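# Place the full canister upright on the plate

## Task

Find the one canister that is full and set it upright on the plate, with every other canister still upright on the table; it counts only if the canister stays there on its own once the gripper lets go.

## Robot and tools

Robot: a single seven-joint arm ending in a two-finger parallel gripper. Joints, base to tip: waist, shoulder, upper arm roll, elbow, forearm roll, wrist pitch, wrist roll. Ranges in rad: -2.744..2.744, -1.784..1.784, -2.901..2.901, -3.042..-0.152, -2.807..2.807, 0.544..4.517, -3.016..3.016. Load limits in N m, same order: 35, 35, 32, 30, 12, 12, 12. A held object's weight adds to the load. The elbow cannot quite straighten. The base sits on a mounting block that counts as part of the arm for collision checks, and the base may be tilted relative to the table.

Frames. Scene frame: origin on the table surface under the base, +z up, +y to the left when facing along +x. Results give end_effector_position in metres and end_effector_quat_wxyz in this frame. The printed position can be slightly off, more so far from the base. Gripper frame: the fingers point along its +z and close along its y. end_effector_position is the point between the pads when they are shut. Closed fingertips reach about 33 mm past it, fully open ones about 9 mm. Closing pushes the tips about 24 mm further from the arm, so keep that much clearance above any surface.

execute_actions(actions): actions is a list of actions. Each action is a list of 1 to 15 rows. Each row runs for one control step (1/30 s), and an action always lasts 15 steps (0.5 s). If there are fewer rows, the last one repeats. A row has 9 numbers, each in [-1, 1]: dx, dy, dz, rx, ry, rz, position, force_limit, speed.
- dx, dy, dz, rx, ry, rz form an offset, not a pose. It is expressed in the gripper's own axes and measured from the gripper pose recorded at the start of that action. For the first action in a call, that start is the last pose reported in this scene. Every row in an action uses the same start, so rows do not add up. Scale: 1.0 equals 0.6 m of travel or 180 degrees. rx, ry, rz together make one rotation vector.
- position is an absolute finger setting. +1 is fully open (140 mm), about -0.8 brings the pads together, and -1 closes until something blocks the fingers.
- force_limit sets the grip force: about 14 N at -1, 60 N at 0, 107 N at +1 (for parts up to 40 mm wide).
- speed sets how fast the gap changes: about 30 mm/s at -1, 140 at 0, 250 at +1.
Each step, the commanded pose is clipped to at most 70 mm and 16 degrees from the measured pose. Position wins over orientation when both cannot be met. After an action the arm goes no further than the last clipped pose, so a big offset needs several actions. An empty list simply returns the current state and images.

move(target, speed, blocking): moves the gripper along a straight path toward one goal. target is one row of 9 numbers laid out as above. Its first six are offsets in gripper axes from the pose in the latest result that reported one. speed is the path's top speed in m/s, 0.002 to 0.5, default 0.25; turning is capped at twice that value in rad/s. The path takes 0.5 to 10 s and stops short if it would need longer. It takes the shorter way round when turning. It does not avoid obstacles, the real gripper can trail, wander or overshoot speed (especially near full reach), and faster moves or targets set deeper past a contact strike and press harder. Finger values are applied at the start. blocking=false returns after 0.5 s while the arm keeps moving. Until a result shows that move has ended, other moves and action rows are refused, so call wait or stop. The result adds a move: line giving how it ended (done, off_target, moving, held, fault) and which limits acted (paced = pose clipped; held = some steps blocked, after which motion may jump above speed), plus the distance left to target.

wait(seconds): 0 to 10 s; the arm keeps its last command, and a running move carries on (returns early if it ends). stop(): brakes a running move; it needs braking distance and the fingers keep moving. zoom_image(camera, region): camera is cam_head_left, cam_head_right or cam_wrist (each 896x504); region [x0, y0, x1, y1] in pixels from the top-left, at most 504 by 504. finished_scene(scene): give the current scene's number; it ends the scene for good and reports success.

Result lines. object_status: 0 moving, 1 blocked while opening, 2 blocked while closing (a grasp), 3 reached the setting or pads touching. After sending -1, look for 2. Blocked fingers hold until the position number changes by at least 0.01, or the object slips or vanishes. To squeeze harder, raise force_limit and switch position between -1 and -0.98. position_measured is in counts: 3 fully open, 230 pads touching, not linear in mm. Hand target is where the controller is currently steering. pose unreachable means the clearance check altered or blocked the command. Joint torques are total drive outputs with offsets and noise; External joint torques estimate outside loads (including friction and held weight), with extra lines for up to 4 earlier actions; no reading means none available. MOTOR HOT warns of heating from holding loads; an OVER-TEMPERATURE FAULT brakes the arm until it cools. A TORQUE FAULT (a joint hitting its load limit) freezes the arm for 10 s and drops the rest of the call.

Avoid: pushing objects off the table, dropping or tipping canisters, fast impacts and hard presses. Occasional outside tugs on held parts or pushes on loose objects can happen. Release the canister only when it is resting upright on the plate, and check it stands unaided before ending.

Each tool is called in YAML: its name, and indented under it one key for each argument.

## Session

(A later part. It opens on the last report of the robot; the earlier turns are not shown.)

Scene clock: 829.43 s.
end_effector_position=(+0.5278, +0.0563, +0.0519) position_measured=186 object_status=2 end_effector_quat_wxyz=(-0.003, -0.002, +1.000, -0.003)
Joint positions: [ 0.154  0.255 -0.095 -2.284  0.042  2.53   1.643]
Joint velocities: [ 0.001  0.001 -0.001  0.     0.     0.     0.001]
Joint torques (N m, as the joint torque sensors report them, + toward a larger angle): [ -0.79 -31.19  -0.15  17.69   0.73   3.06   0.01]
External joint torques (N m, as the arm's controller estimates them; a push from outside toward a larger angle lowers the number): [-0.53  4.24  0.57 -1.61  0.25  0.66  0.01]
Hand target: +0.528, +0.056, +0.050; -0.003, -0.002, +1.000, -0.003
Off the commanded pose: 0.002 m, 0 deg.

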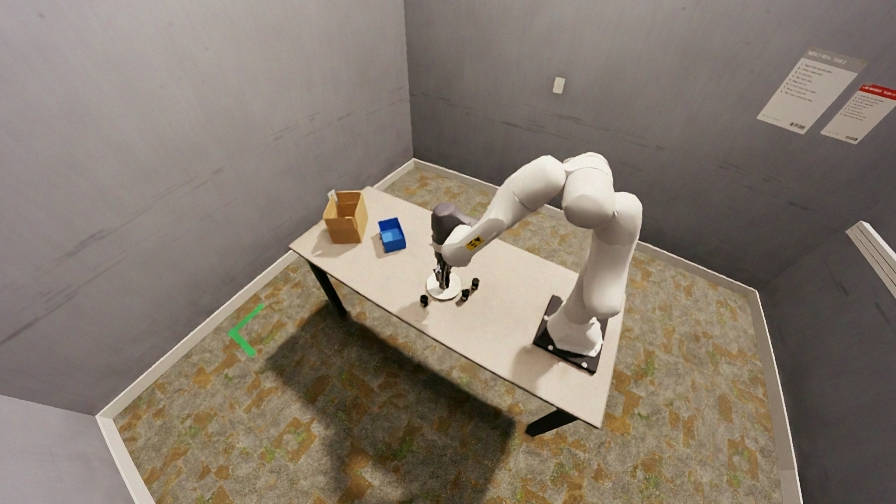

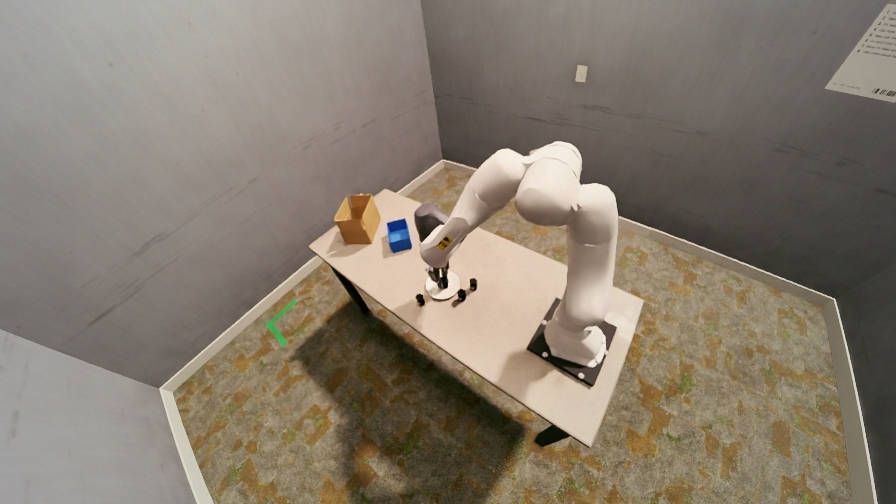

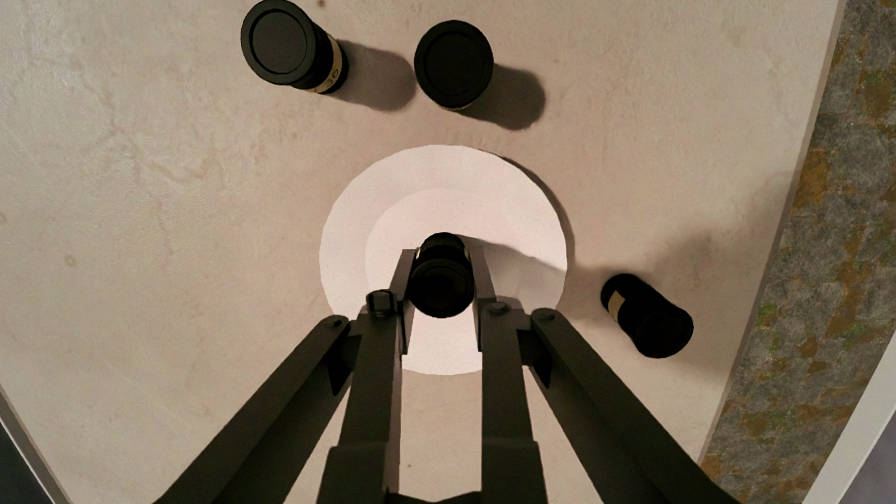

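execute_actions:
  actions:
    - [[0,0,0,0,0,0,-1,0,0],[0,0,0,0,0,0,-1,0,0],[0,0,0,0,0,0,-1,0,0],[0,0,0,0,0,0,0.0,0,0]]

move:
  target: [0.0, 0.0, -0.1, 0, 0, 0, 0.0, 0, 0]
  speed: 0.12

Scene clock: 835.50 s.
end_effector_position=(+0.5279, +0.0563, +0.0520) position_measured=129 object_status=0 end_effector_quat_wxyz=(-0.003, -0.002, +1.000, -0.003)
Joint positions: [ 0.154  0.255 -0.095 -2.284  0.042  2.53   1.643]
Joint velocities: [ 0.     0.     0.     0.002  0.     0.    -0.001]
Joint torques (N m, as the joint torque sensors report them, + toward a larger angle): [ -0.6  -33.7   -0.82  17.85   0.55   2.19   0.05]
External joint torques (N m, as the arm's controller estimates them; a push from outside toward a larger angle lowers the number): [-0.36  1.7  -0.13 -1.48  0.07 -0.22  0.05]
Hand target: +0.528, +0.056, +0.052; -0.003, -0.002, +1.000, -0.003
Off the commanded pose: 0.000 m, 0 deg.

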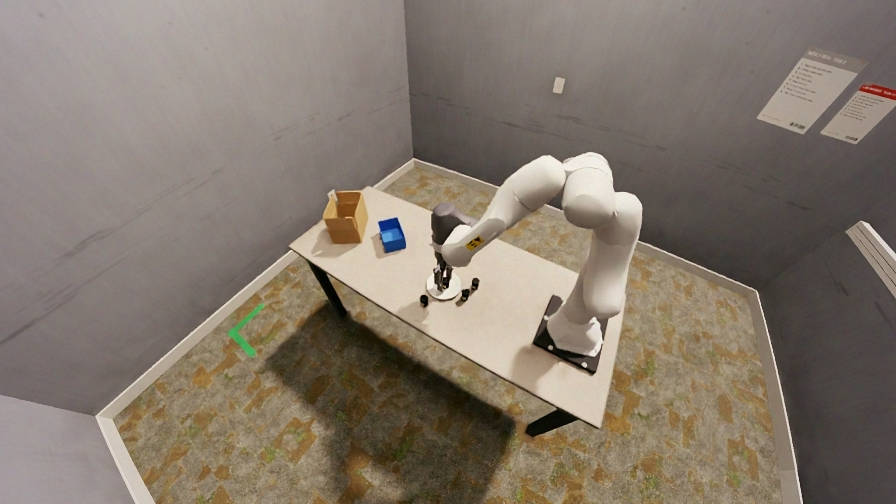

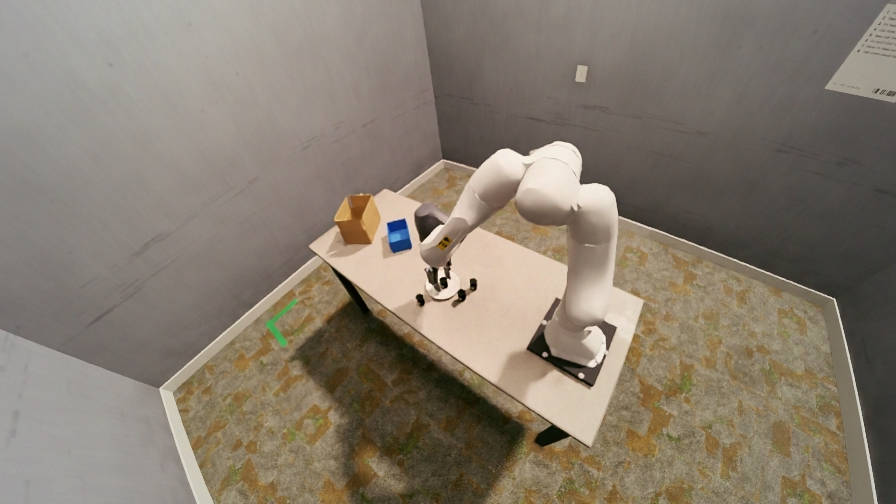

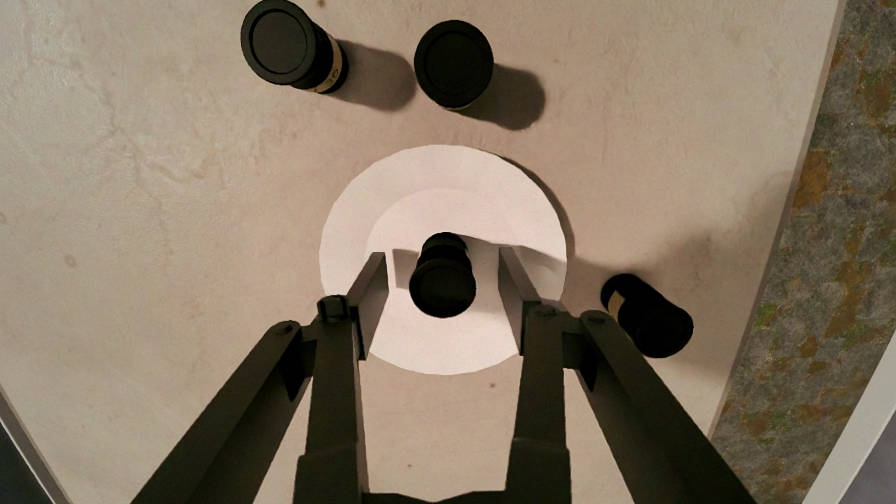

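Scene clock: 836.60 s.
end_effector_position=(+0.5280, +0.0587, +0.1120) position_measured=129 object_status=3 end_effector_quat_wxyz=(-0.002, -0.004, +1.000, -0.001)
Joint positions: [ 0.154  0.134 -0.095 -2.263  0.026  2.392  1.652]
Joint velocities: [ 0.    -0.    -0.001 -0.002 -0.001 -0.009  0.002]
Joint torques (N m, as the joint torque sensors report them, + toward a larger angle): [ -0.57 -32.26  -1.2   20.54   0.06   1.83   0.21]
External joint torques (N m, as the arm's controller estimates them; a push from outside toward a larger angle lowers the number): [-0.31  1.05 -0.69 -0.52 -0.5  -0.57  0.21]
Hand target: +0.528, +0.058, +0.112; -0.003, -0.003, +1.000, -0.002
Off the commanded pose: 0.002 m, 0 deg.
move: done

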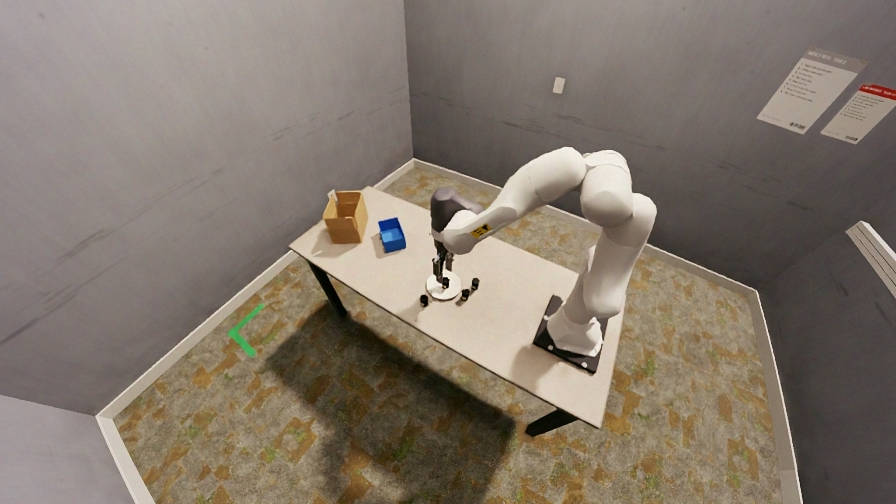

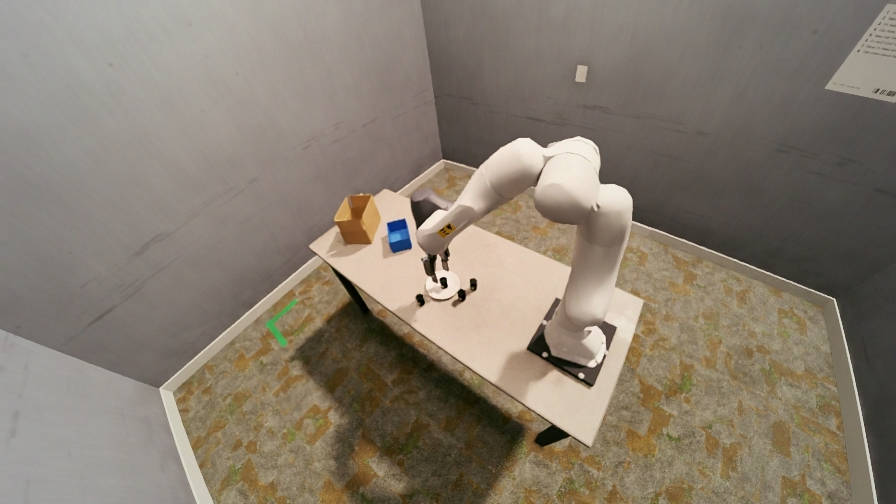

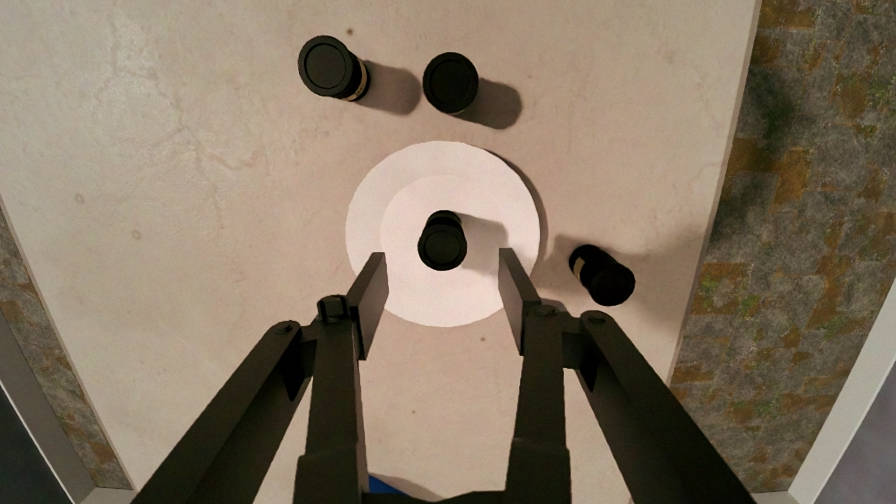

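zoom_image:
  camera: "cam_head_right"
  region: [380, 230, 520, 320]

Region (380, 230, 520, 320) of cam_head_right's 896x504 image, scaled by 3.600, with more detail than that image has; it fills the top 324 rows of this view, and the rest is white.

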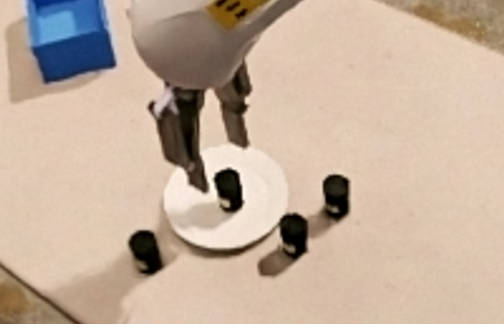

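finished_scene:
  scene: 2

The scene is finished: the task was done.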